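# Swap scanner reel to label-down pile, flip top reel

## Task

Take the reel that is lying on the scanner's glass and set it on the pile of reels whose labels face down, keeping the same face up. Then take the uppermost reel from the stack whose labels face up and lay it flat on the glass with its label facing down. Release both grippers at the end.

## Robot and tools

Robot: two arms, left_arm and right_arm, each with six joints and a parallel gripper. The names are labels only; they do not tell you which side of a picture an arm appears on. Expect occasional brief disturbances: something may pull on a held part or shove a loose object. Knocking or placing anything off the table is a failure. Do not let the arms collide or press hard against each other, since that can end the scene. Avoid drops, slips, slams and forceful pushes.

Frame: one world frame shared by all state lines and cameras. Its origin sits on the tabletop midway between the arms. +z is up, +x extends out over the table, and left_arm is on the +y side. Positions are in metres. Each gripper's reported pose (end_effector_position plus end_effector_quat_wxyz) can be somewhat wrong, and more so when the arm is stretched far. The fingers point along the gripper's +z axis and close along its y axis. The reported point lies between the finger pads, roughly 1 cm short of the fingertips.

Tool execute_actions: argument actions is a list holding zero or one item. An empty list sends nothing and just reports the state. An action item has rows and optional steps (1 to 15, default 15); each control step lasts 1/30 s. A wait item has only steps (up to 300) and sends no command; it returns after that many steps since the previous result, with your reply time counted in. Optional pictures (boolean) controls whether camera images come back; by default they do. A refused call sends nothing to the robot.

Each row is one list of exactly 14 numbers covering both arms, even if one arm stays still: left_arm's waist, shoulder, elbow, wrist pitch, wrist yaw, wrist roll, opening, then the same seven for right_arm. Each row is applied for one step; if rows are fewer than steps, the final row is held. Joint values are absolute target angles in radians, in the same form as the Joint positions line, not offsets. Stated ranges per arm: waist -2.618 to 3.054, shoulder 0.000 to 3.142, elbow 0.000 to 3.142, wrist pitch -1.571 to 1.571, wrist yaw -1.571 to 1.571, wrist roll -2.094 to 2.094. The true ends may differ by up to 0.036 rad either way. A target more than 0.036 rad beyond an end, and beyond the joint's last reported angle, causes refusal. Targets past the real end are clipped to it and reported as "joint sent to its limit" (possibly about an earlier, still-running action); absence of that line does not prove there is room left. Opening is an absolute value from -1 (closed) to +1 (fully open, pad gap 0.094 m).

Motion limits: per step, each joint's target is kept near its measured angle: waist 0.202, shoulder 0.258, elbow 0.238, wrist pitch 0.573, wrist yaw and wrist roll 0.522 rad. If targets would move a gripper more than 70 mm from where it is measured, all that arm's targets are pulled back proportionally. So far moves need several actions. Between calls the arms keep heading for the last row sent, until everything has nearly stopped or a step is HELD; then only a new action resumes travel or pressing. Fingers in motion keep moving regardless.

Gripping: grip_measured reports the finger opening on the same -1 to +1 scale you command. Away from the extremes, fingers go to where grip_measured would equal your number. To hold something, command about 0.03 below grip_measured for a firm grip, less below for a gentle one. Each gripper's reading may be off by about 1 mm, constant within a scene. Pad force tops out near 50 to 62 N (lower on some grippers), less on parts under about 2 mm thick, with a brief harder spike at first contact.

Result lines: the state line gives both grippers' poses. Joint positions and Joint velocities list, per arm, the six joints (rad, rad/s) and then the pad gap (m, m/s). Joint torques follow the same joint order without the gripper; they are total drive outputs, nonzero even in free air, and include per-arm offsets, scaling, friction and noise. "joint command not followed" means a clearance check altered or blocked joint targets on some steps; the rest of the row still ran. HELD marks steps where your row was partly or wholly not sent. MOTOR HOT warns from 75 °C; at 90 °C that arm halts for 10 s (that threshold is then disabled 5 minutes before it can trigger again); at 100 °C the arm and its gripper go limp and it falls. These stops appear as OVER-TEMPERATURE FAULT. Holding loads heats motors, even while you think, so avoid long static holds.

Tool zoom_image: camera is one of cam_high, cam_low, cam_left_wrist, cam_right_wrist; region is [x0, y0, x1, y1] in that camera's pixels, origin top-left, at most 504 by 504. It returns an enlarged view of the latest image. Image sizes: cam_high and cam_low 504x504, wrist cameras 616x616. A calibration (intrinsics K, distortion, T_world_to_cam) was provided; fixed cameras may be off by a couple of degrees and several millimetres, and wrist camera poses are derived from joint readings.

Tool finished_scene: argument scene (integer 1 or 2) ends that scene irreversibly, grades it and starts the next one if any, whose task arrives in its result. The goal must be met and remain so. Replying without any tool call ends everything. Faster, smoother robot motion with less effort is better, and thinking time after the first call keeps the simulation running.

Each tool is called after "Emit:" as name(argument=value, ...), one argument or row to a line, values as JSON.

## Session

Emit:
execute_actions(
  actions=[],
)

Scene clock: 0.00 s of 5800.00 s.
left_arm: end_effector_position=(+0.2646, +0.4443, +0.3084) grip_measured=+1.000 end_effector_quat_wxyz=(+0.383, -0.268, +0.758, -0.455) | right_arm: end_effector_position=(+0.1476, -0.1251, +0.1777) grip_measured=+1.000 end_effector_quat_wxyz=(-0.374, +0.824, -0.356, +0.231)
Joint positions: left_arm=[ 1.121  1.602  1.553 -1.45   1.273  0.283  0.094] | right_arm=[ 1.406  0.915  0.725 -0.674  0.633 -1.109  0.094]
Joint velocities: left_arm=[ 0.002  0.002 -0.007 -0.037 -0.007  0.007  0.   ] | right_arm=[-0.007 -0.012 -0.017  0.022 -0.051 -0.022  0.   ]
Joint torques (N m, as the arm reports them, + toward a larger angle): no reading
Motor temperatures (°C, as the motors report them): left_arm=[27 31 30 27 28 29] | right_arm=[26 32 27 32 27 28]
camera_calibration (this result's frames):
cam_left_wrist: T_world_to_cam=[[0.0141846, -0.593575, 0.804653, 0.0236084], [-0.945796, -0.269088, -0.181828, 0.451864], [0.324451, -0.758459, -0.565218, 0.52874], [0, 0, 0, 1]] pos_world=[0.255486, 0.536632, 0.362018]
cam_right_wrist: T_world_to_cam=[[0.282056, 0.587805, 0.758241, -0.109659], [0.25363, -0.807897, 0.531953, -0.2026], [0.925265, 0.042272, -0.376957, 0.0150941], [0, 0, 0, 1]] pos_world=[0.0683495, -0.0998599, 0.196612]

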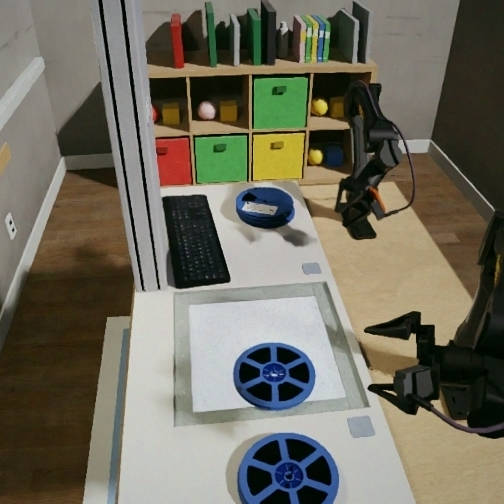

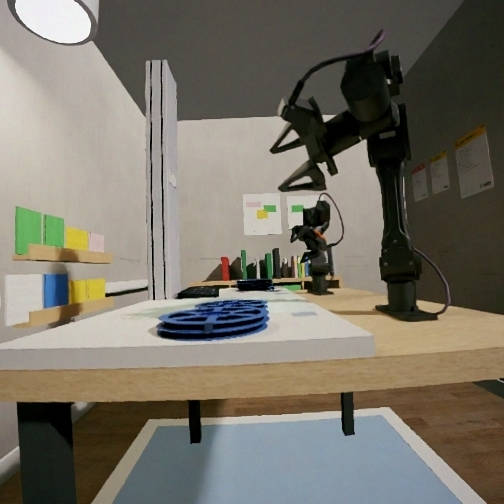

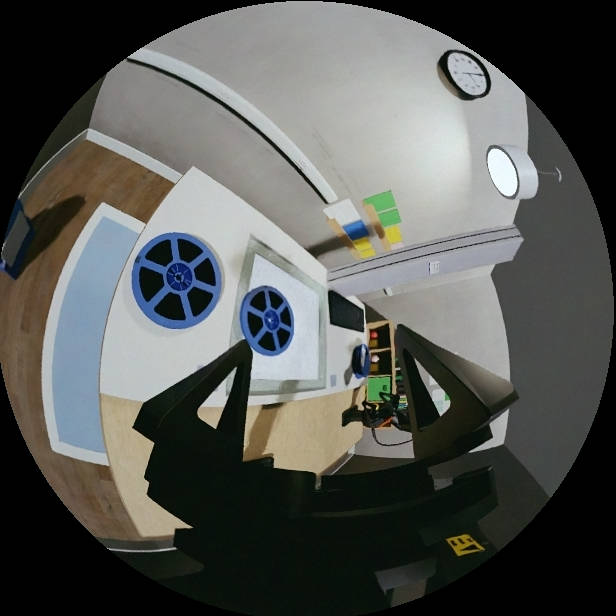

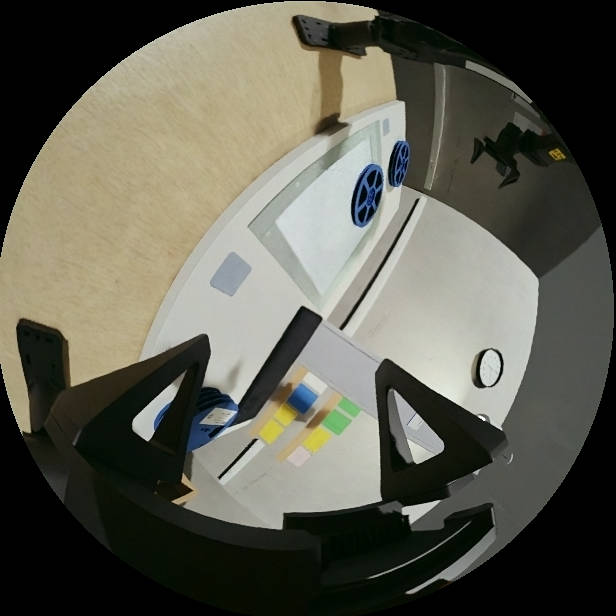

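Emit:
zoom_image(
  camera="cam_left_wrist",
  region=[120, 220, 320, 370],
)

Emit:
zoom_image(
  camera="cam_high",
  region=[220, 170, 320, 240],
)

Emit:
zoom_image(
  camera="cam_low",
  region=[150, 270, 290, 345],
)

Emit:
zoom_image(
  camera="cam_high",
  region=[200, 330, 370, 504],
)

Region (120, 220, 320, 370) of cam_left_wrist's 616x616 image, scaled by 2.520, with more detail than that image has; it fills the top 378 rows of this view, and the rest is white.

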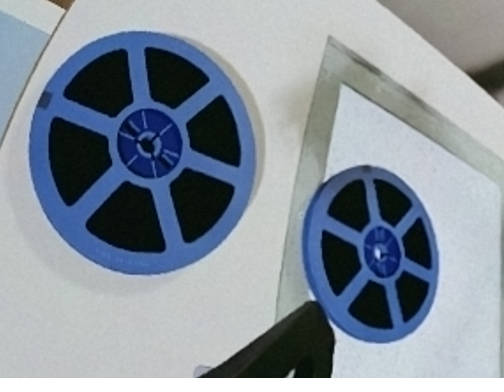

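Region (220, 170, 320, 240) of cam_high's 504x504 image, scaled by 5.040, with more detail than that image has; it fills the top 353 rows of this view, and the rest is white.

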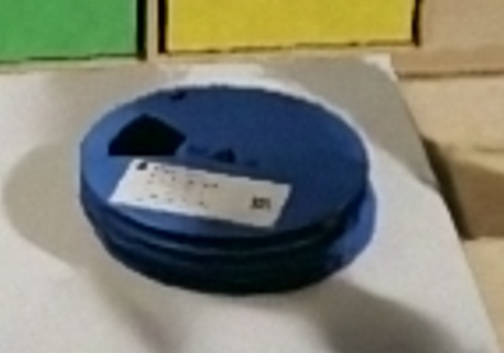

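Region (150, 270, 290, 345) of cam_low's 504x504 image, scaled by 3.600, with more detail than that image has; it fills the top 270 rows of this view, and the rest is white.

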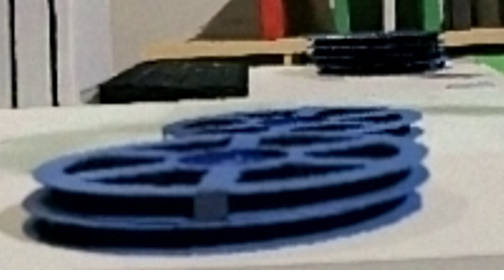

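Region (200, 330, 370, 504) of cam_high's 504x504 image, scaled by 2.897, with more detail than that image has; it fills the left 492 columns of this view, and the rest is white.

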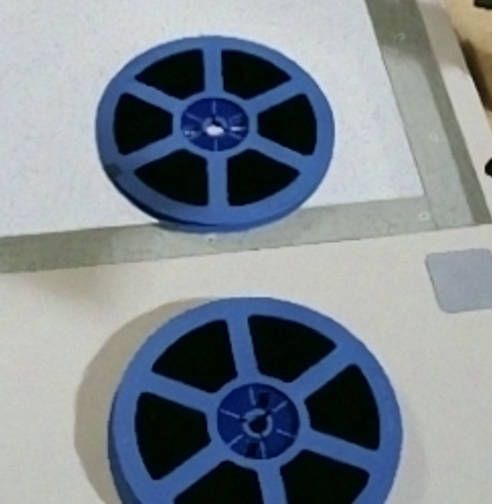

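Emit:
zoom_image(
  camera="cam_right_wrist",
  region=[140, 370, 260, 470],
)

Emit:
zoom_image(
  camera="cam_low",
  region=[225, 270, 285, 300],
)

Emit:
zoom_image(
  camera="cam_left_wrist",
  region=[335, 330, 395, 390],
)

Region (140, 370, 260, 470) of cam_right_wrist's 616x616 image, scaled by 4.200, with more detail than that image has.

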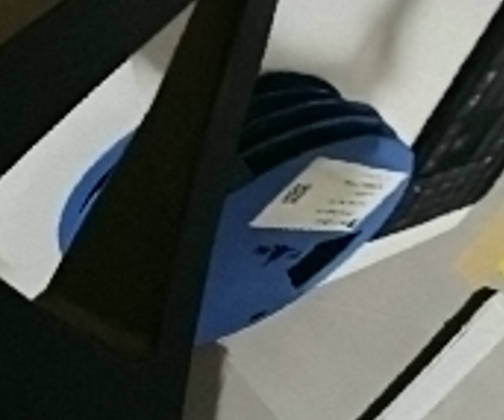

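Region (225, 270, 285, 300) of cam_low's 504x504 image, scaled by 8.400, with more detail than that image has.

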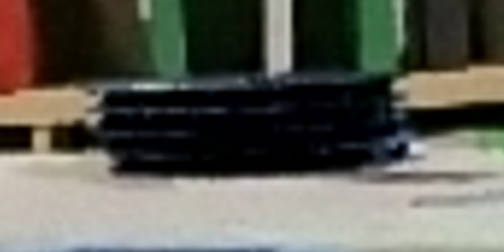

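Region (335, 330, 395, 390) of cam_left_wrist's 616x616 image, scaled by 8.400, with more detail than that image has.

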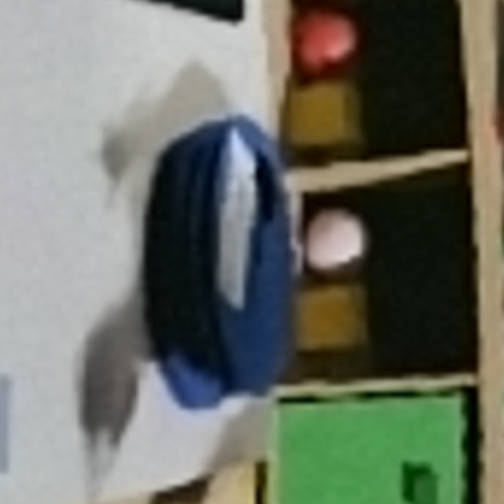

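Emit:
execute_actions(
  actions=[
    {"rows": [[1.114,1.603,1.552,-1.448,1.265,0.272,1,1.403,0.918,0.723,-0.674,0.637,-1.10,0.99],[1.105,1.605,1.551,-1.445,1.255,0.257,0.99,1.399,0.921,0.721,-0.674,0.643,-1.089,0.97],[1.093,1.608,1.549,-1.441,1.242,0.238,0.99,1.394,0.926,0.718,-0.673,0.650,-1.074,0.95],[1.077,1.611,1.547,-1.436,1.224,0.212,0.98,1.388,0.933,0.715,-0.673,0.660,-1.054,0.92],[1.058,1.614,1.545,-1.429,1.204,0.182,0.98,1.380,0.940,0.710,-0.672,0.672,-1.030,0.88],[1.036,1.619,1.542,-1.422,1.179,0.146,0.97,1.371,0.949,0.705,-0.672,0.686,-1.003,0.84],[1.010,1.624,1.538,-1.414,1.151,0.106,0.96,1.361,0.959,0.699,-0.671,0.701,-0.971,0.79],[0.982,1.629,1.535,-1.404,1.120,0.061,0.95,1.349,0.970,0.693,-0.671,0.718,-0.936,0.74],[0.951,1.635,1.531,-1.394,1.087,0.012,0.93,1.336,0.982,0.686,-0.670,0.737,-0.898,0.68],[0.918,1.642,1.526,-1.383,1.050,-0.042,0.92,1.323,0.996,0.678,-0.669,0.758,-0.856,0.62],[0.882,1.649,1.521,-1.372,1.011,-0.099,0.91,1.308,1.010,0.670,-0.668,0.780,-0.812,0.56],[0.844,1.656,1.516,-1.359,0.969,-0.160,0.89,1.292,1.025,0.661,-0.667,0.803,-0.765,0.49],[0.805,1.664,1.511,-1.346,0.925,-0.223,0.88,1.276,1.041,0.652,-0.666,0.827,-0.715,0.41],[0.763,1.672,1.506,-1.333,0.880,-0.289,0.86,1.259,1.057,0.642,-0.665,0.852,-0.664,0.33],[0.721,1.681,1.500,-1.319,0.833,-0.358,0.84,1.242,1.074,0.632,-0.664,0.879,-0.611,0.25]], "steps": 15},
  ],
  pictures=false,
)

Emit:
execute_actions(
  actions=[
    {"rows": [[0.677,1.689,1.494,-1.304,0.785,-0.428,0.83,1.224,1.092,0.622,-0.663,0.905,-0.557,0.17],[0.632,1.698,1.488,-1.290,0.736,-0.499,0.81,1.205,1.109,0.612,-0.662,0.933,-0.501,0.09],[0.587,1.707,1.482,-1.275,0.686,-0.571,0.79,1.187,1.127,0.601,-0.661,0.961,-0.445,0.01],[0.542,1.716,1.477,-1.26,0.637,-0.644,0.78,1.168,1.146,0.591,-0.660,0.989,-0.388,-0.08],[0.496,1.725,1.471,-1.245,0.587,-0.717,0.76,1.149,1.164,0.580,-0.659,1.016,-0.332,-0.16],[0.451,1.734,1.465,-1.230,0.537,-0.789,0.74,1.131,1.182,0.569,-0.658,1.044,-0.275,-0.25],[0.406,1.743,1.459,-1.216,0.488,-0.860,0.72,1.112,1.199,0.559,-0.657,1.072,-0.220,-0.33],[0.362,1.751,1.453,-1.201,0.440,-0.930,0.71,1.094,1.217,0.549,-0.656,1.098,-0.165,-0.41],[0.320,1.760,1.447,-1.187,0.393,-0.999,0.69,1.077,1.234,0.539,-0.655,1.125,-0.112,-0.49],[0.278,1.768,1.442,-1.174,0.348,-1.065,0.67,1.060,1.250,0.529,-0.654,1.150,-0.061,-0.57],[0.239,1.776,1.437,-1.161,0.304,-1.128,0.66,1.044,1.266,0.520,-0.653,1.17,-0.02,-0.63],[0.201,1.783,1.432,-1.148,0.262,-1.189,0.64,1.028,1.281,0.511,-0.652,1.18,0,-0.66],[0.165,1.790,1.427,-1.137,0.223,-1.246,0.63,1.013,1.295,0.503,-0.651,1.18,0,-0.66],[0.132,1.797,1.422,-1.126,0.186,-1.300,0.62,1.000,1.309,0.495,-0.650,1.18,0,-0.66],[0.101,1.803,1.418,-1.116,0.153,-1.349,0.60,0.987,1.321,0.488,-0.649,1.18,0,-0.66]], "steps": 15},
  ],
  pictures=false,
)

Emit:
execute_actions(
  actions=[
    {"rows": [[0.073,1.808,1.415,-1.106,0.122,-1.394,0.59,0.975,1.332,0.482,-0.649,1.18,0,-0.66],[0.047,1.813,1.411,-1.098,0.094,-1.434,0.58,0.965,1.342,0.476,-0.648,1.18,0,-0.66],[0.025,1.818,1.408,-1.091,0.069,-1.470,0.57,0.956,1.351,0.471,-0.648,1.18,0,-0.66],[0.006,1.821,1.406,-1.084,0.049,-1.500,0.57,0.948,1.358,0.466,-0.647,1.18,0,-0.66],[-0.010,1.824,1.404,-1.079,0.031,-1.526,0.56,0.942,1.365,0.463,-0.647,1.18,0,-0.66],[-0.022,1.827,1.402,-1.075,0.018,-1.545,0.56,0.937,1.370,0.460,-0.646,1.18,0,-0.66],[-0.031,1.829,1.401,-1.072,0.008,-1.560,0.55,0.933,1.373,0.458,-0.646,1.18,0,-0.66],[-0.036,1.83,1.40,-1.07,0.002,-1.568,0.55,0.931,1.375,0.456,-0.646,1.18,0,-0.66],[-0.038,1.83,1.40,-1.07,0,-1.571,0.55,0.93,1.376,0.456,-0.646,1.18,0,-0.66]], "steps": 15},
  ],
  pictures=false,
)

Emit:
execute_actions(
  actions=[
    {"steps": 10},
  ],
)

Scene clock: 41.20 s of 5800.00 s.
left_arm: end_effector_position=(+0.2984, +0.3725, +0.2414) grip_measured=+0.850 end_effector_quat_wxyz=(+0.160, -0.338, +0.813, -0.446) | right_arm: end_effector_position=(+0.1911, -0.1652, +0.1369) grip_measured=+0.288 end_effector_quat_wxyz=(-0.321, +0.738, -0.517, +0.292)
Joint positions: left_arm=[ 0.8    1.653  1.523 -1.375  0.986 -0.128  0.087] | right_arm=[ 1.278  1.041  0.654 -0.673  0.774 -0.801  0.061]
Joint velocities: left_arm=[-1.15   0.295 -0.193  0.344 -1.179 -1.604 -0.017] | right_arm=[-0.501  0.476 -0.256 -0.037  0.564  1.194 -0.071]
Joint torques (N m, as the arm reports them, + toward a larger angle): left_arm=[-0.82 -7.24  4.68  0.49  0.65  0.04] | right_arm=[-0.59 -1.22  5.13  0.89  0.43  0.16]
Motor temperatures (°C, as the motors report them): left_arm=[27 34 32 27 29 29] | right_arm=[26 32 30 36 27 28]
Steps of this call (steps 1 to 90: nothing new was sent; then 37.70 s passed at rest; steps 91 to 105: all 15 steps of this action). Readings (joint positions):
91: left_arm=[1.121 1.602 1.553 -1.450 1.271 0.281] | right_arm=[1.406 0.915 0.725 -0.674 0.633 -1.109]
92: left_arm=[1.120 1.602 1.553 -1.450 1.267 0.277] | right_arm=[1.406 0.915 0.725 -0.674 0.633 -1.108]
94: left_arm=[1.111 1.602 1.553 -1.450 1.252 0.259] | right_arm=[1.404 0.916 0.725 -0.674 0.635 -1.097]
98: left_arm=[1.040 1.603 1.553 -1.438 1.193 0.176] | right_arm=[1.376 0.942 0.715 -0.673 0.662 -1.036]
105: the state above

Scene clock: 41.70 s of 5800.00 s.
left_arm: end_effector_position=(+0.3117, +0.2532, +0.1102) grip_measured=+0.609 end_effector_quat_wxyz=(-0.061, -0.534, +0.829, -0.153) | right_arm: end_effector_position=(+0.2415, -0.2798, +0.0928) grip_measured=-0.657 end_effector_quat_wxyz=(+0.287, -0.444, +0.724, -0.443)
Joint positions: left_arm=[ 0.157  1.786  1.436 -1.174  0.328 -1.099  0.076] | right_arm=[ 1.016  1.295  0.507 -0.667  1.109 -0.107  0.016]
Joint velocities: left_arm=[-0.96   0.188 -0.144  0.359 -1.194 -1.692 -0.016] | right_arm=[-0.403  0.388 -0.227  0.037  0.315  0.623  0.   ]
Joint torques (N m, as the arm reports them, + toward a larger angle): left_arm=[ 0.09 -8.94  4.99  0.5   0.15 -0.01] | right_arm=[-0.29 -2.32  3.93  0.42  0.64  0.22]
Motor temperatures (°C, as the motors report them): left_arm=[27 34 32 27 29 29] | right_arm=[26 32 30 35 27 28]
Steps of this call (steps 1 to 15: all 15 steps of this action). Readings (joint positions):
1: left_arm=[0.758 1.664 1.517 -1.363 0.946 -0.185] | right_arm=[1.261 1.058 0.645 -0.673 0.795 -0.757]
2: left_arm=[0.715 1.675 1.510 -1.350 0.905 -0.246] | right_arm=[1.243 1.075 0.635 -0.673 0.817 -0.710]
4: left_arm=[0.626 1.695 1.497 -1.323 0.817 -0.373] | right_arm=[1.206 1.111 0.614 -0.672 0.865 -0.611]
8: left_arm=[0.442 1.733 1.474 -1.267 0.633 -0.643] | right_arm=[1.131 1.184 0.572 -0.670 0.967 -0.400]
15: the state above

Scene clock: 42.20 s of 5800.00 s.
left_arm: end_effector_position=(+0.3195, +0.2377, +0.0837) grip_measured=+0.552 end_effector_quat_wxyz=(-0.013, +0.644, -0.764, +0.038) | right_arm: end_effector_position=(+0.2415, -0.3118, +0.0784) grip_measured=-0.658 end_effector_quat_wxyz=(+0.255, -0.404, +0.735, -0.480)
Joint positions: left_arm=[-0.036  1.822  1.411 -1.085  0.031 -1.542  0.073] | right_arm=[ 0.939  1.369  0.463 -0.662  1.15  -0.016  0.016]
Joint velocities: left_arm=[-0.012 -0.002  0.012  0.007 -0.11  -0.183 -0.001] | right_arm=[-0.002  0.002  0.022  0.007 -0.022  0.007  0.002]
Joint torques (N m, as the arm reports them, + toward a larger angle): left_arm=[-0.26 -8.97  5.14  0.56 -0.17 -0.04] | right_arm=[-0.69 -2.12  3.46  0.27  0.7   0.22]
Motor temperatures (°C, as the motors report them): left_arm=[27 34 32 27 29 29] | right_arm=[26 32 30 35 27 28]
Steps of this call (steps 1 to 15: all 15 steps of this action). Readings (joint positions):
1: left_arm=[0.124 1.793 1.432 -1.162 0.290 -1.156] | right_arm=[1.002 1.308 0.500 -0.666 1.118 -0.088]
2: left_arm=[0.094 1.798 1.428 -1.152 0.254 -1.209] | right_arm=[0.990 1.319 0.493 -0.666 1.125 -0.073]
4: left_arm=[0.042 1.808 1.421 -1.132 0.190 -1.306] | right_arm=[0.969 1.339 0.481 -0.665 1.135 -0.051]
8: left_arm=[-0.024 1.820 1.412 -1.104 0.096 -1.448] | right_arm=[0.944 1.364 0.466 -0.665 1.144 -0.029]
15: the state above

Scene clock: 42.53 s of 5800.00 s.
left_arm: end_effector_position=(+0.3210, +0.2403, +0.0838) grip_measured=+0.552 end_effector_quat_wxyz=(-0.020, +0.652, -0.757, +0.035) | right_arm: end_effector_position=(+0.2417, -0.3117, +0.0786) grip_measured=-0.658 end_effector_quat_wxyz=(+0.257, -0.402, +0.736, -0.480)
Joint positions: left_arm=[-0.036  1.822  1.411 -1.08   0.016 -1.564  0.073] | right_arm=[ 0.939  1.369  0.463 -0.66   1.152 -0.013  0.016]
Joint velocities: left_arm=[-0.012 -0.017  0.012  0.051 -0.007 -0.081  0.   ] | right_arm=[ 0.002 -0.002 -0.002 -0.066  0.037 -0.007 -0.001]
Joint torques (N m, as the arm reports them, + toward a larger angle): left_arm=[-0.13 -9.    4.99  0.62 -0.14 -0.02] | right_arm=[-0.55 -2.08  3.35  0.25  0.71  0.2 ]
Motor temperatures (°C, as the motors report them): left_arm=[27 34 32 27 29 29] | right_arm=[26 32 30 35 27 28]
Steps of this call (steps 1 to 10: the robot went on to your last target). Readings (joint positions):
1: left_arm=[-0.036 1.822 1.411 -1.084 0.028 -1.547] | right_arm=[0.939 1.369 0.463 -0.661 1.151 -0.016]
2: left_arm=[-0.036 1.822 1.411 -1.083 0.025 -1.551] | right_arm=[0.939 1.369 0.463 -0.661 1.151 -0.015]
4: left_arm=[-0.036 1.822 1.411 -1.082 0.021 -1.556] | right_arm=[0.939 1.369 0.463 -0.661 1.152 -0.014]
8: left_arm=[-0.036 1.822 1.411 -1.080 0.017 -1.562] | right_arm=[0.939 1.369 0.463 -0.660 1.152 -0.013]
10: the state above
camera_calibration (this result's frames):
cam_left_wrist: T_world_to_cam=[[0.949414, -0.313567, 0.0170203, -0.219076], [-0.26092, -0.757531, 0.598388, 0.241577], [-0.174741, -0.572558, -0.801026, 0.364005], [0, 0, 0, 1]] pos_world=[0.334633, 0.322721, 0.15075]
cam_right_wrist: T_world_to_cam=[[0.424857, -0.0523101, 0.903748, -0.196938], [-0.809439, -0.46897, 0.353377, 0.052085], [0.405345, -0.881664, -0.241587, -0.274406], [0, 0, 0, 1]] pos_world=[0.237059, -0.22781, 0.0932837]

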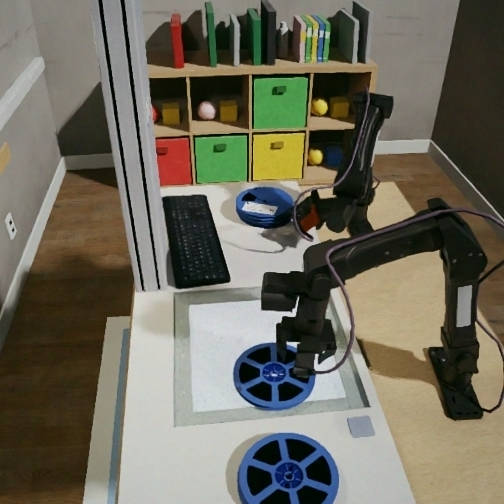

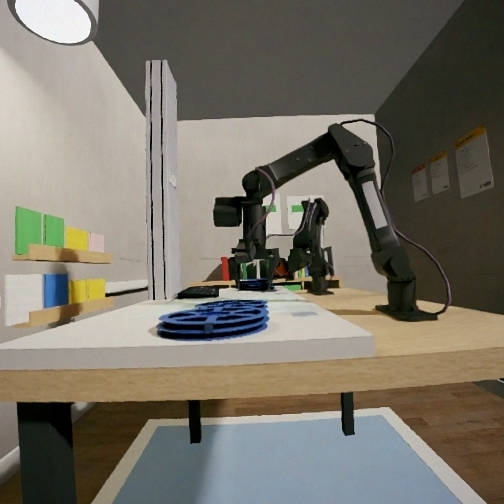

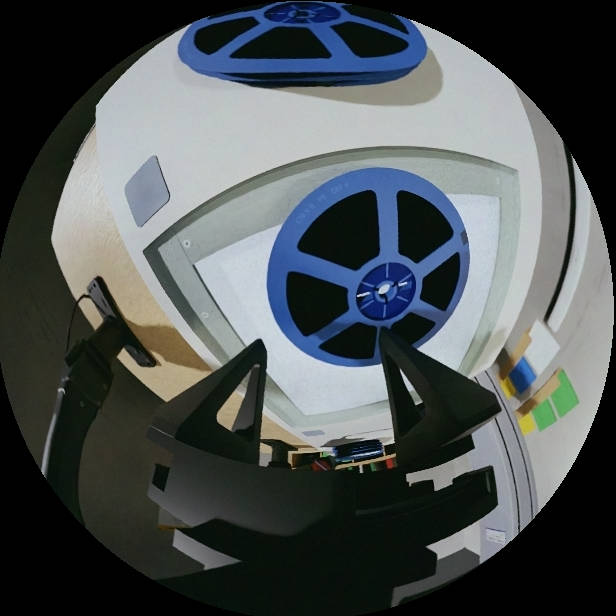

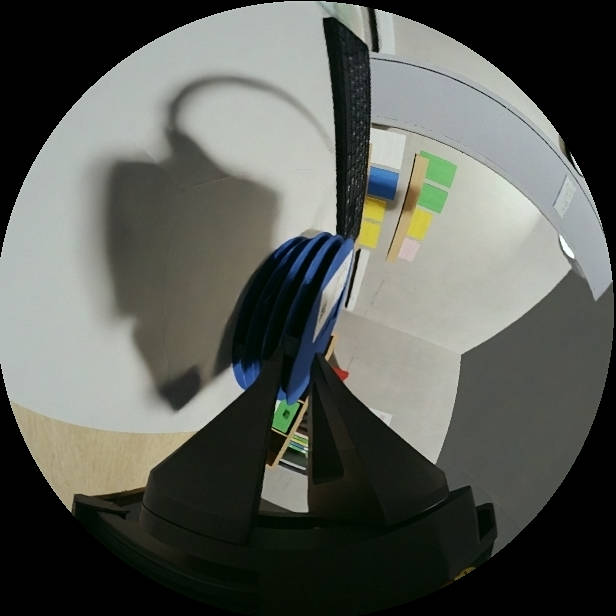

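Emit:
zoom_image(
  camera="cam_right_wrist",
  region=[220, 230, 380, 420],
)

Emit:
zoom_image(
  camera="cam_left_wrist",
  region=[250, 230, 430, 380],
)

Region (220, 230, 380, 420) of cam_right_wrist's 616x616 image, scaled by 2.653, with more detail than that image has; it fills the left 424 columns of this view, and the rest is white.

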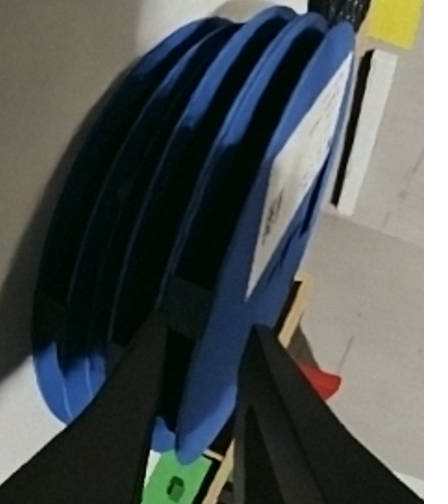

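Region (250, 230, 430, 380) of cam_left_wrist's 616x616 image, scaled by 2.800, with more detail than that image has.

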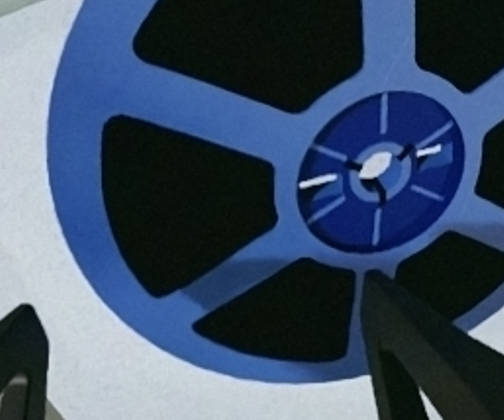

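Emit:
execute_actions(
  actions=[
    {"rows": [[-0.032,1.834,1.396,-1.064,-0.004,-1.575,0.55,0.928,1.362,0.451,-0.66,1.18,0.005,-0.66],[-0.028,1.839,1.391,-1.057,-0.008,-1.578,0.55,0.925,1.352,0.445,-0.67,1.18,0.01,-0.66],[-0.024,1.844,1.385,-1.05,-0.012,-1.578,0.55,0.921,1.342,0.439,-0.675,1.18,0.013,-0.66],[-0.021,1.849,1.379,-1.043,-0.012,-1.578,0.55,0.917,1.332,0.432,-0.679,1.18,0.013,-0.66],[-0.018,1.854,1.373,-1.036,-0.012,-1.578,0.55,0.912,1.322,0.425,-0.683,1.18,0.013,-0.66],[-0.016,1.859,1.367,-1.028,-0.012,-1.578,0.55,0.907,1.312,0.418,-0.686,1.18,0.013,-0.66],[-0.016,1.864,1.361,-1.02,-0.012,-1.578,0.55,0.902,1.302,0.411,-0.689,1.18,0.013,-0.66],[-0.016,1.869,1.356,-1.012,-0.012,-1.578,0.55,0.897,1.293,0.405,-0.692,1.18,0.013,-0.66],[-0.016,1.873,1.351,-1.006,-0.012,-1.578,0.55,0.892,1.285,0.400,-0.694,1.18,0.013,-0.66],[-0.016,1.877,1.348,-1.001,-0.012,-1.578,0.55,0.888,1.278,0.396,-0.696,1.18,0.013,-0.66]], "steps": 15},
  ],
  pictures=false,
)

Emit:
execute_actions(
  actions=[
    {"steps": 8},
  ],
)

Emit:
zoom_image(
  camera="cam_left_wrist",
  region=[240, 250, 440, 400],
)

Emit:
zoom_image(
  camera="cam_right_wrist",
  region=[210, 280, 370, 440],
)

Scene clock: 58.53 s of 5800.00 s.
left_arm: end_effector_position=(+0.3168, +0.2475, +0.0523) grip_measured=+0.552 end_effector_quat_wxyz=(-0.008, +0.661, -0.750, +0.012) | right_arm: end_effector_position=(+0.2327, -0.3366, +0.0767) grip_measured=-0.658 end_effector_quat_wxyz=(+0.244, -0.386, +0.744, -0.488)
Joint positions: left_arm=[-0.024  1.876  1.355 -1.021  0.003 -1.573  0.073] | right_arm=[ 0.896  1.298  0.403 -0.688  1.153 -0.001  0.016]
Joint velocities: left_arm=[-0.027  0.002 -0.002  0.051 -0.022 -0.007  0.   ] | right_arm=[-0.002  0.002  0.007 -0.037 -0.022  0.022 -0.   ]
Joint torques (N m, as the arm reports them, + toward a larger angle): left_arm=[ 0.66 -9.7   5.09  0.56 -0.16 -0.1 ] | right_arm=[-0.55 -4.16  3.37  0.03  0.69  0.22]
Motor temperatures (°C, as the motors report them): left_arm=[27 35 32 28 29 29] | right_arm=[26 32 29 34 28 28]
Steps of this call (steps 1 to 30: the robot went on to your last target; steps 31 to 90: nothing new was sent; then 12.50 s passed at rest; steps 91 to 105: all 15 steps of this action). Readings (joint positions):
91: left_arm=[-0.036 1.822 1.411 -1.079 0.014 -1.567] | right_arm=[0.939 1.369 0.463 -0.660 1.152 -0.012]
92: left_arm=[-0.036 1.822 1.411 -1.078 0.012 -1.568] | right_arm=[0.938 1.369 0.463 -0.660 1.152 -0.011]
94: left_arm=[-0.036 1.822 1.405 -1.068 0.009 -1.570] | right_arm=[0.932 1.365 0.457 -0.660 1.153 -0.007]
98: left_arm=[-0.028 1.840 1.381 -1.046 0.005 -1.572] | right_arm=[0.914 1.329 0.426 -0.670 1.153 -0.003]
105: the state above

Scene clock: 58.80 s of 5800.00 s.
left_arm: end_effector_position=(+0.3191, +0.2473, +0.0523) grip_measured=+0.552 end_effector_quat_wxyz=(-0.012, +0.661, -0.750, +0.015) | right_arm: end_effector_position=(+0.2327, -0.3366, +0.0767) grip_measured=-0.658 end_effector_quat_wxyz=(+0.244, -0.385, +0.745, -0.488)
Joint positions: left_arm=[-0.024  1.876  1.355 -1.012  0.003 -1.573  0.073] | right_arm=[ 0.896  1.298  0.403 -0.688  1.153 -0.     0.016]
Joint velocities: left_arm=[-0.017  0.022 -0.002  0.022  0.007 -0.022 -0.001] | right_arm=[ 0.007  0.007 -0.007 -0.037 -0.022 -0.022  0.001]
Joint torques (N m, as the arm reports them, + toward a larger angle): left_arm=[ 0.54 -9.89  5.11  0.52 -0.17 -0.08] | right_arm=[-0.63 -4.05  3.36  0.04  0.69  0.22]
Motor temperatures (°C, as the motors report them): left_arm=[27 35 32 28 29 29] | right_arm=[26 32 29 34 28 28]
Steps of this call (steps 1 to 8: the robot went on to your last target). Readings (joint positions):
1: left_arm=[-0.024 1.876 1.355 -1.020 0.003 -1.573] | right_arm=[0.896 1.298 0.403 -0.688 1.153 -0.000]
2: left_arm=[-0.024 1.876 1.355 -1.018 0.003 -1.573] | right_arm=[0.896 1.298 0.403 -0.688 1.153 -0.000]
4: left_arm=[-0.024 1.876 1.355 -1.015 0.003 -1.573] | right_arm=[0.896 1.298 0.403 -0.688 1.153 -0.000]
8: the state above
camera_calibration (this result's frames):
cam_left_wrist: T_world_to_cam=[[0.955938, -0.292396, -0.0262237, -0.21958], [-0.220373, -0.77374, 0.593938, 0.256484], [-0.193956, -0.561989, -0.804083, 0.346187], [0, 0, 0, 1]] pos_world=[0.333572, 0.3288, 0.120269]
cam_right_wrist: T_world_to_cam=[[0.423449, -0.0685615, 0.903322, -0.197785], [-0.830288, -0.428228, 0.356711, 0.0520621], [0.362371, -0.901066, -0.238259, -0.290001], [0, 0, 0, 1]] pos_world=[0.232067, -0.252576, 0.0909973]

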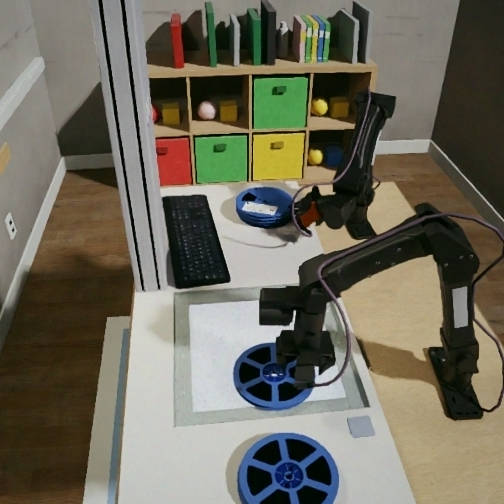

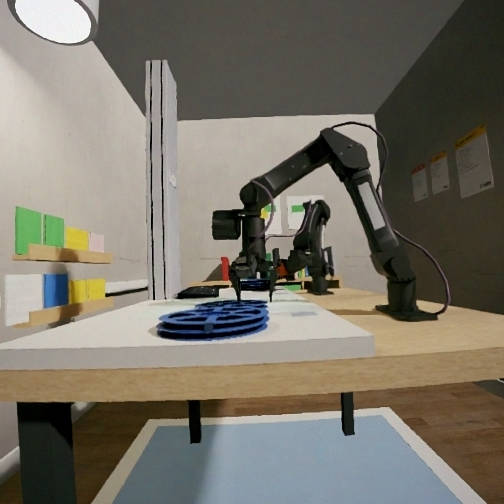

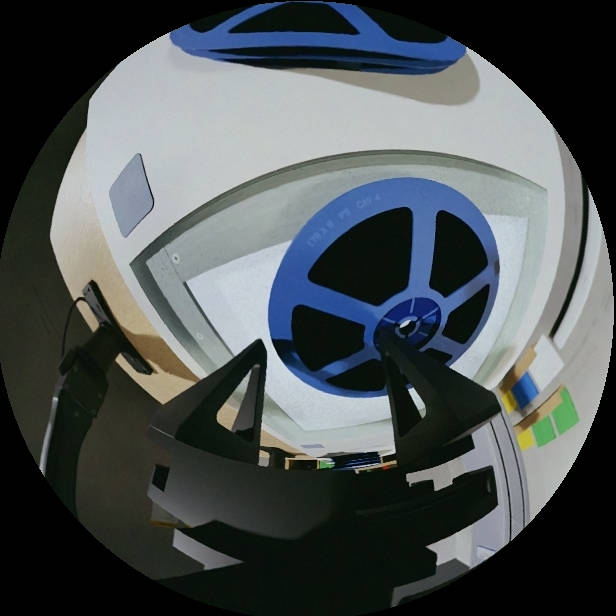

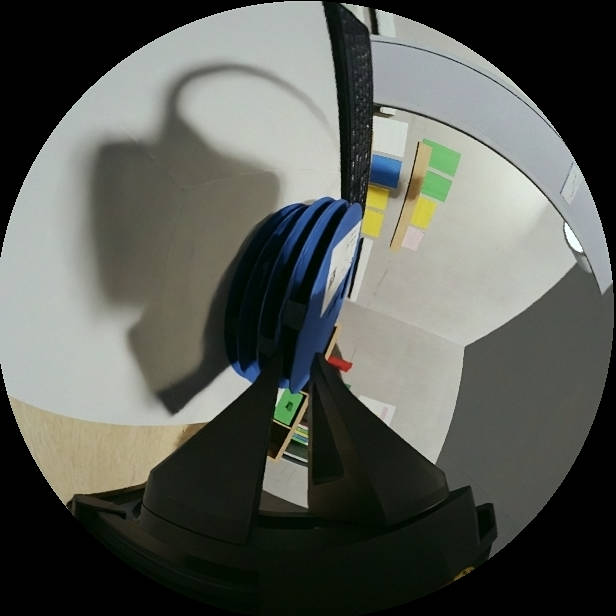

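Region (240, 250, 440, 400) of cam_left_wrist's 616x616 image, scaled by 2.520, with more detail than that image has; it fills the top 378 rows of this view, and the rest is white.

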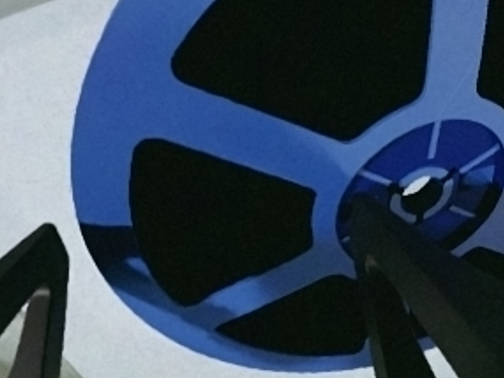

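Region (210, 280, 370, 440) of cam_right_wrist's 616x616 image, scaled by 3.150, with more detail than that image has.

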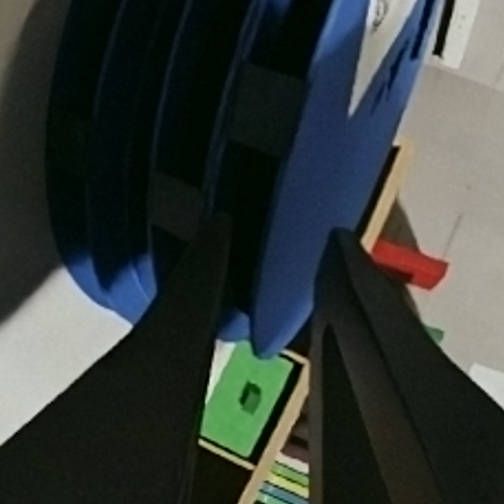

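Emit:
execute_actions(
  actions=[
    {"rows": [[-0.016,1.877,1.348,-0.994,-0.012,-1.578,0.55,0.888,1.274,0.396,-0.696,1.18,0.013,-0.66],[-0.016,1.877,1.346,-0.988,-0.012,-1.578,0.55,0.886,1.270,0.396,-0.696,1.18,0.013,-0.66],[-0.016,1.877,1.343,-0.983,-0.012,-1.578,0.55,0.883,1.268,0.396,-0.696,1.18,0.013,-0.66],[-0.016,1.877,1.340,-0.979,-0.012,-1.578,0.55,0.879,1.268,0.396,-0.696,1.18,0.013,-0.66],[-0.016,1.877,1.337,-0.975,-0.012,-1.578,0.55,0.875,1.268,0.396,-0.696,1.18,0.013,-0.66],[-0.016,1.877,1.334,-0.972,-0.012,-1.578,0.55,0.871,1.268,0.396,-0.696,1.18,0.013,-0.66],[-0.016,1.877,1.331,-0.970,-0.012,-1.578,0.55,0.867,1.268,0.396,-0.696,1.18,0.013,-0.66],[-0.016,1.877,1.328,-0.969,-0.012,-1.578,0.55,0.863,1.268,0.396,-0.696,1.18,0.013,-0.66],[-0.016,1.877,1.325,-0.968,-0.012,-1.578,0.55,0.859,1.268,0.396,-0.696,1.18,0.013,-0.66],[-0.016,1.877,1.322,-0.967,-0.012,-1.578,0.55,0.855,1.268,0.396,-0.696,1.18,0.013,-0.66],[-0.016,1.877,1.320,-0.966,-0.012,-1.578,0.55,0.851,1.268,0.396,-0.696,1.18,0.013,-0.66],[-0.016,1.877,1.320,-0.966,-0.012,-1.578,0.55,0.847,1.268,0.396,-0.696,1.18,0.013,-0.66],[-0.016,1.877,1.320,-0.966,-0.012,-1.578,0.55,0.843,1.268,0.396,-0.696,1.18,0.013,-0.66],[-0.016,1.877,1.320,-0.966,-0.012,-1.578,0.55,0.840,1.268,0.396,-0.696,1.18,0.013,-0.66]], "steps": 15},
  ],
  pictures=false,
)

Emit:
execute_actions(
  actions=[
    {"steps": 6},
  ],
)

Emit:
zoom_image(
  camera="cam_left_wrist",
  region=[240, 250, 440, 400],
)

Emit:
zoom_image(
  camera="cam_right_wrist",
  region=[210, 280, 370, 440],
)

Scene clock: 63.97 s of 5800.00 s.
left_arm: end_effector_position=(+0.3197, +0.2472, +0.0467) grip_measured=+0.552 end_effector_quat_wxyz=(-0.015, +0.661, -0.750, +0.019) | right_arm: end_effector_position=(+0.2338, -0.3462, +0.0780) grip_measured=-0.658 end_effector_quat_wxyz=(+0.237, -0.366, +0.754, -0.491)
Joint positions: left_arm=[-0.024  1.876  1.332 -0.979  0.003 -1.573  0.073] | right_arm=[ 0.851  1.288  0.403 -0.688  1.153 -0.     0.016]
Joint velocities: left_arm=[-0.007  0.002 -0.022  0.051 -0.051  0.037  0.001] | right_arm=[-0.066  0.002 -0.002  0.022  0.007 -0.007 -0.   ]
Joint torques (N m, as the arm reports them, + toward a larger angle): left_arm=[ 0.43 -9.84  4.69  0.5  -0.19 -0.06] | right_arm=[-0.51 -4.1   3.44  0.03  0.7   0.23]
Motor temperatures (°C, as the motors report them): left_arm=[27 35 32 28 29 29] | right_arm=[26 32 28 33 28 28]
Steps of this call (steps 1 to 30: the robot went on to your last target; steps 31 to 90: nothing new was sent; then 1.67 s passed at rest; steps 91 to 105: all 15 steps of this action). Readings (joint positions):
91: left_arm=[-0.024 1.876 1.355 -1.010 0.003 -1.573] | right_arm=[0.896 1.298 0.403 -0.688 1.153 -0.000]
92: left_arm=[-0.024 1.876 1.355 -1.009 0.003 -1.573] | right_arm=[0.896 1.298 0.403 -0.688 1.153 -0.000]
94: left_arm=[-0.024 1.876 1.355 -1.003 0.003 -1.573] | right_arm=[0.893 1.292 0.403 -0.688 1.153 -0.000]
98: left_arm=[-0.024 1.876 1.351 -0.987 0.003 -1.573] | right_arm=[0.878 1.288 0.403 -0.688 1.153 -0.000]
105: the state above

Scene clock: 64.17 s of 5800.00 s.
left_arm: end_effector_position=(+0.3203, +0.2471, +0.0468) grip_measured=+0.552 end_effector_quat_wxyz=(-0.015, +0.661, -0.750, +0.020) | right_arm: end_effector_position=(+0.2338, -0.3467, +0.0780) grip_measured=-0.658 end_effector_quat_wxyz=(+0.236, -0.365, +0.755, -0.491)
Joint positions: left_arm=[-0.024  1.876  1.332 -0.977  0.003 -1.573  0.073] | right_arm=[ 0.849  1.288  0.403 -0.688  1.153 -0.     0.016]
Joint velocities: left_arm=[ 0.002  0.007 -0.012 -0.022 -0.051  0.022  0.001] | right_arm=[-0.002 -0.012 -0.012 -0.022  0.037 -0.022  0.   ]
Joint torques (N m, as the arm reports them, + toward a larger angle): left_arm=[ 0.62 -9.79  4.68  0.55 -0.15 -0.03] | right_arm=[-0.6  -4.07  3.46  0.07  0.67  0.22]
Motor temperatures (°C, as the motors report them): left_arm=[27 35 32 28 29 29] | right_arm=[26 32 28 33 28 28]
Steps of this call (steps 1 to 6: the robot went on to your last target). Readings (joint positions):
1: left_arm=[-0.024 1.876 1.332 -0.978 0.003 -1.573] | right_arm=[0.850 1.288 0.403 -0.688 1.153 -0.000]
2: left_arm=[-0.024 1.876 1.332 -0.978 0.003 -1.573] | right_arm=[0.849 1.288 0.403 -0.688 1.153 -0.000]
4: left_arm=[-0.024 1.876 1.332 -0.977 0.003 -1.573] | right_arm=[0.849 1.288 0.403 -0.688 1.153 -0.000]
6: the state above
camera_calibration (this result's frames):
cam_left_wrist: T_world_to_cam=[[0.956288, -0.292063, -0.0145662, -0.221667], [-0.227035, -0.772919, 0.592496, 0.261946], [-0.184305, -0.56329, -0.805442, 0.339136], [0, 0, 0, 1]] pos_world=[0.333953, 0.328754, 0.114724]
cam_right_wrist: T_world_to_cam=[[0.414372, -0.0952615, 0.905108, -0.207372], [-0.8517, -0.391123, 0.348755, 0.0667646], [0.320786, -0.915395, -0.243205, -0.294006], [0, 0, 0, 1]] pos_world=[0.237105, -0.262773, 0.092906]

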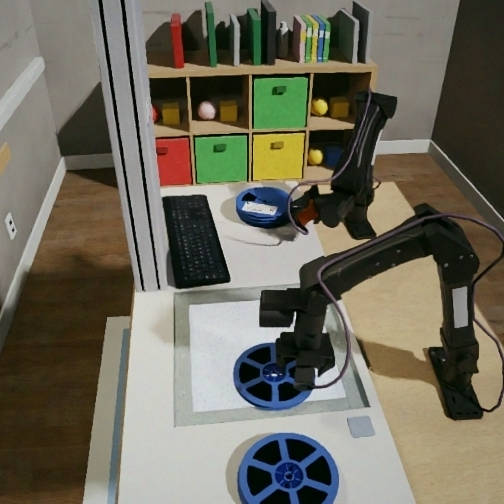

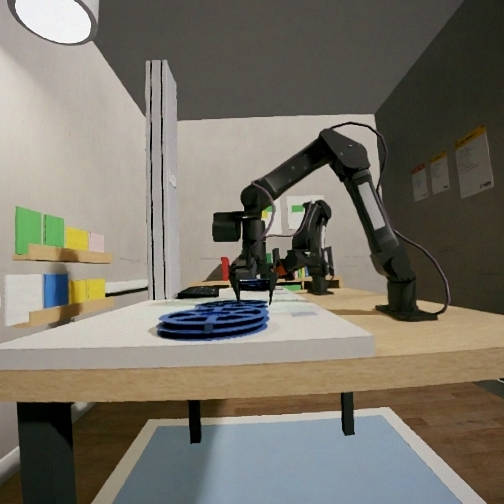

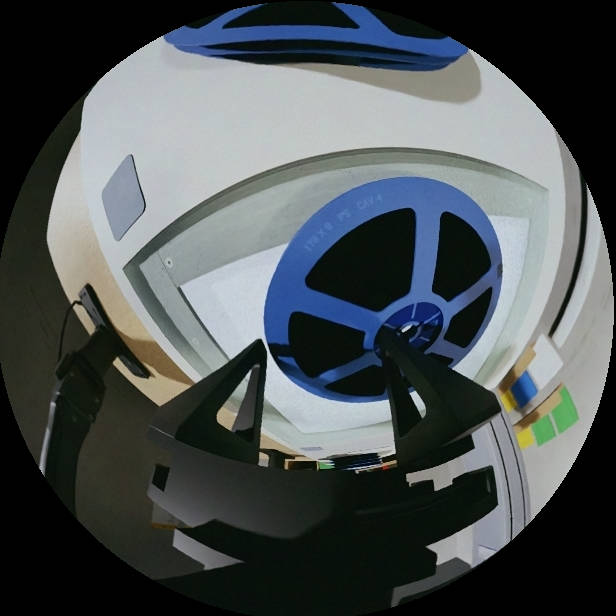

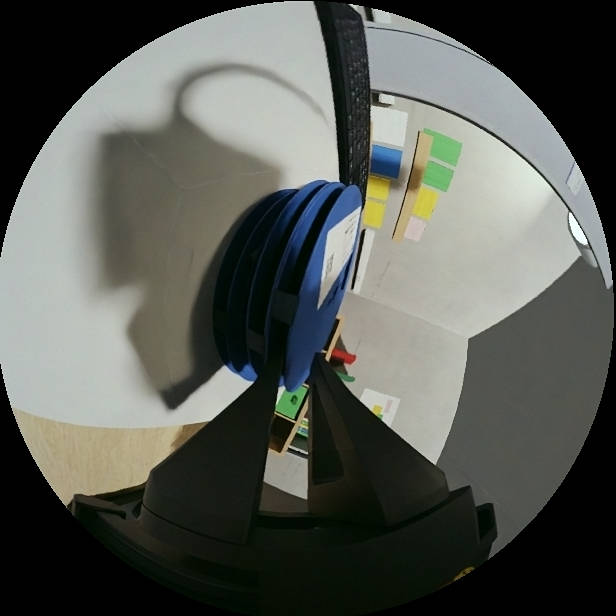

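Region (240, 250, 440, 400) of cam_left_wrist's 616x616 image, scaled by 2.520, with more detail than that image has; it fills the top 378 rows of this view, and the rest is white.

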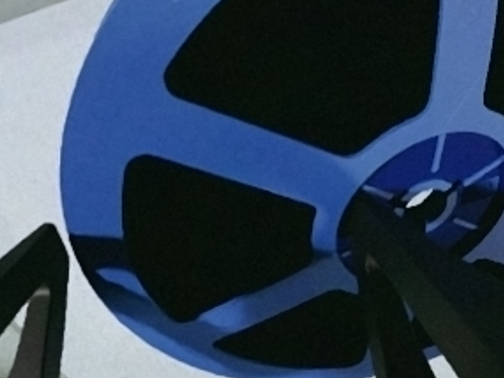

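Region (210, 280, 370, 440) of cam_right_wrist's 616x616 image, scaled by 3.150, with more detail than that image has.

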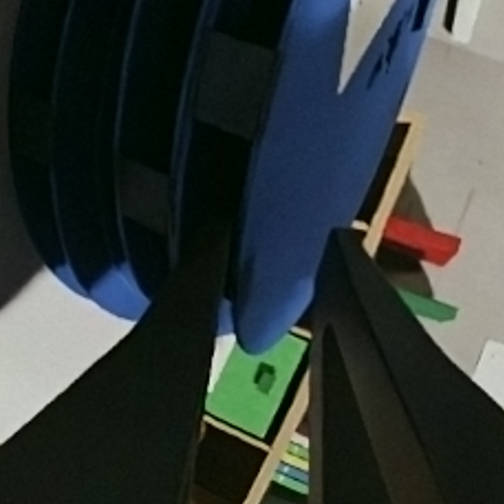

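Emit:
execute_actions(
  actions=[
    {"rows": [[-0.016,1.877,1.316,-0.966,-0.012,-1.578,0.55,0.836,1.268,0.396,-0.696,1.18,0.013,-0.66],[-0.016,1.877,1.312,-0.966,-0.012,-1.578,0.55,0.832,1.268,0.396,-0.696,1.18,0.013,-0.66],[-0.016,1.877,1.31,-0.966,-0.012,-1.578,0.55,0.828,1.268,0.396,-0.696,1.18,0.013,-0.66],[-0.016,1.877,1.31,-0.966,-0.012,-1.578,0.52,0.824,1.268,0.396,-0.696,1.18,0.013,-0.66],[-0.016,1.877,1.31,-0.966,-0.012,-1.578,0.48,0.820,1.268,0.396,-0.696,1.18,0.013,-0.66],[-0.016,1.877,1.31,-0.966,-0.012,-1.578,0.44,0.816,1.268,0.396,-0.696,1.18,0.013,-0.66],[-0.016,1.877,1.31,-0.966,-0.012,-1.578,0.40,0.812,1.268,0.396,-0.696,1.18,0.013,-0.66],[-0.016,1.877,1.31,-0.966,-0.012,-1.578,0.36,0.808,1.268,0.396,-0.696,1.18,0.013,-0.66],[-0.016,1.877,1.31,-0.966,-0.012,-1.578,0.32,0.808,1.268,0.396,-0.696,1.18,0.013,-0.66],[-0.016,1.877,1.31,-0.966,-0.012,-1.578,0.29,0.808,1.268,0.396,-0.696,1.18,0.013,-0.66],[-0.016,1.877,1.31,-0.966,-0.012,-1.578,0.265,0.808,1.268,0.396,-0.696,1.18,0.013,-0.66]], "steps": 15},
  ],
)

Emit:
zoom_image(
  camera="cam_right_wrist",
  region=[210, 280, 370, 440],
)

Scene clock: 70.93 s of 5800.00 s.
left_arm: end_effector_position=(+0.3216, +0.2471, +0.0468) grip_measured=+0.325 end_effector_quat_wxyz=(-0.018, +0.661, -0.750, +0.021) | right_arm: end_effector_position=(+0.2342, -0.3536, +0.0780) grip_measured=-0.658 end_effector_quat_wxyz=(+0.228, -0.353, +0.760, -0.495)
Joint positions: left_arm=[-0.024  1.876  1.332 -0.971  0.002 -1.573  0.062] | right_arm=[ 0.817  1.288  0.403 -0.688  1.153 -0.     0.016]
Joint velocities: left_arm=[ 0.002  0.007  0.012 -0.007 -0.007  0.022 -0.   ] | right_arm=[ 0.002 -0.017  0.002  0.007 -0.007 -0.051  0.001]
Joint torques (N m, as the arm reports them, + toward a larger angle): left_arm=[ 0.49 -9.82  3.79  0.52 -0.13 -0.06] | right_arm=[-0.73 -3.9   3.43  0.05  0.65  0.19]
Motor temperatures (°C, as the motors report them): left_arm=[27 35 32 28 28 29] | right_arm=[26 33 28 33 28 28]
Steps of this call (steps 1 to 15: the robot went on to your last target; steps 16 to 90: nothing new was sent; then 3.27 s passed at rest; steps 91 to 105: all 15 steps of this action). Readings (joint positions):
91: left_arm=[-0.024 1.876 1.332 -0.976 0.003 -1.573] | right_arm=[0.848 1.288 0.403 -0.688 1.153 -0.000]
92: left_arm=[-0.024 1.876 1.332 -0.976 0.003 -1.573] | right_arm=[0.846 1.288 0.403 -0.688 1.153 -0.000]
94: left_arm=[-0.024 1.876 1.332 -0.976 0.003 -1.573] | right_arm=[0.839 1.288 0.403 -0.688 1.153 -0.000]
98: left_arm=[-0.024 1.876 1.332 -0.974 0.003 -1.573] | right_arm=[0.824 1.288 0.403 -0.688 1.153 -0.000]
105: the state above
camera_calibration (this result's frames):
cam_left_wrist: T_world_to_cam=[[0.956365, -0.292024, -0.00942899, -0.223226], [-0.230196, -0.772972, 0.591206, 0.263271], [-0.179935, -0.563238, -0.806466, 0.338047], [0, 0, 0, 1]] pos_world=[0.334915, 0.328715, 0.114871]
cam_right_wrist: T_world_to_cam=[[0.411149, -0.108332, 0.905108, -0.212046], [-0.863655, -0.363965, 0.348755, 0.0767639], [0.291646, -0.925091, -0.243205, -0.297061], [0, 0, 0, 1]] pos_world=[0.240117, -0.269841, 0.092906]

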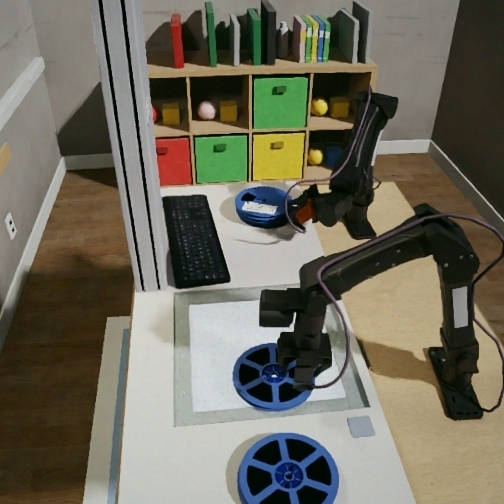

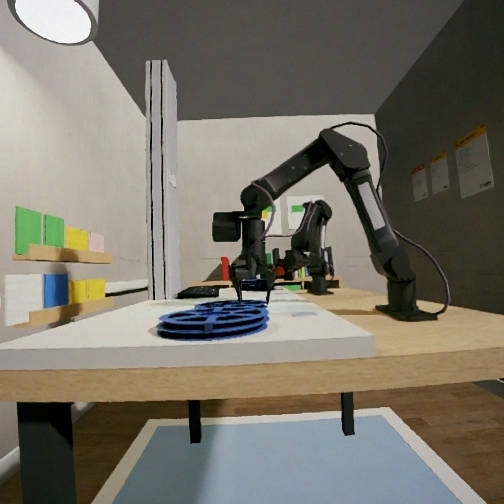

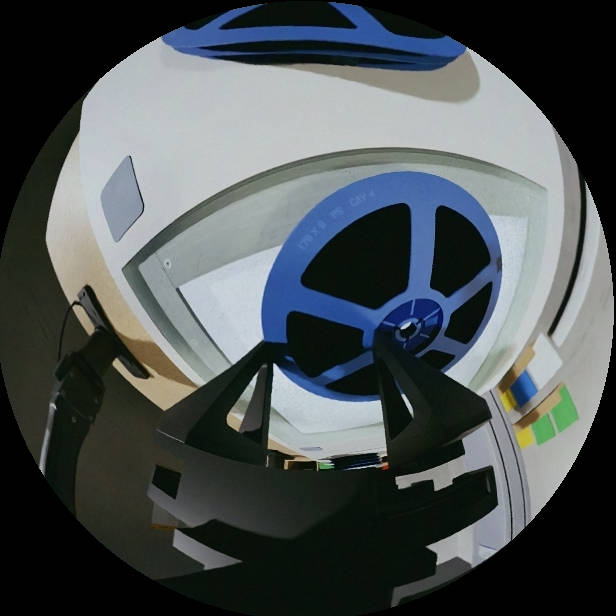

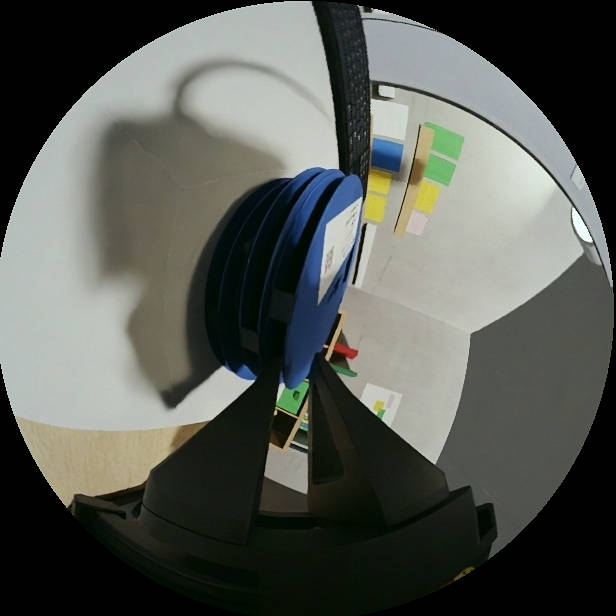

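Region (210, 280, 370, 440) of cam_right_wrist's 616x616 image, scaled by 3.150, with more detail than that image has.

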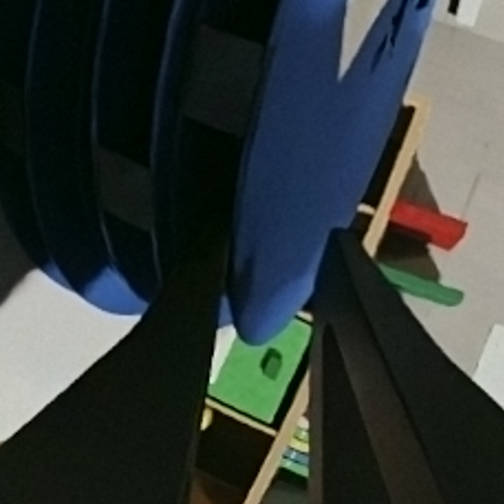

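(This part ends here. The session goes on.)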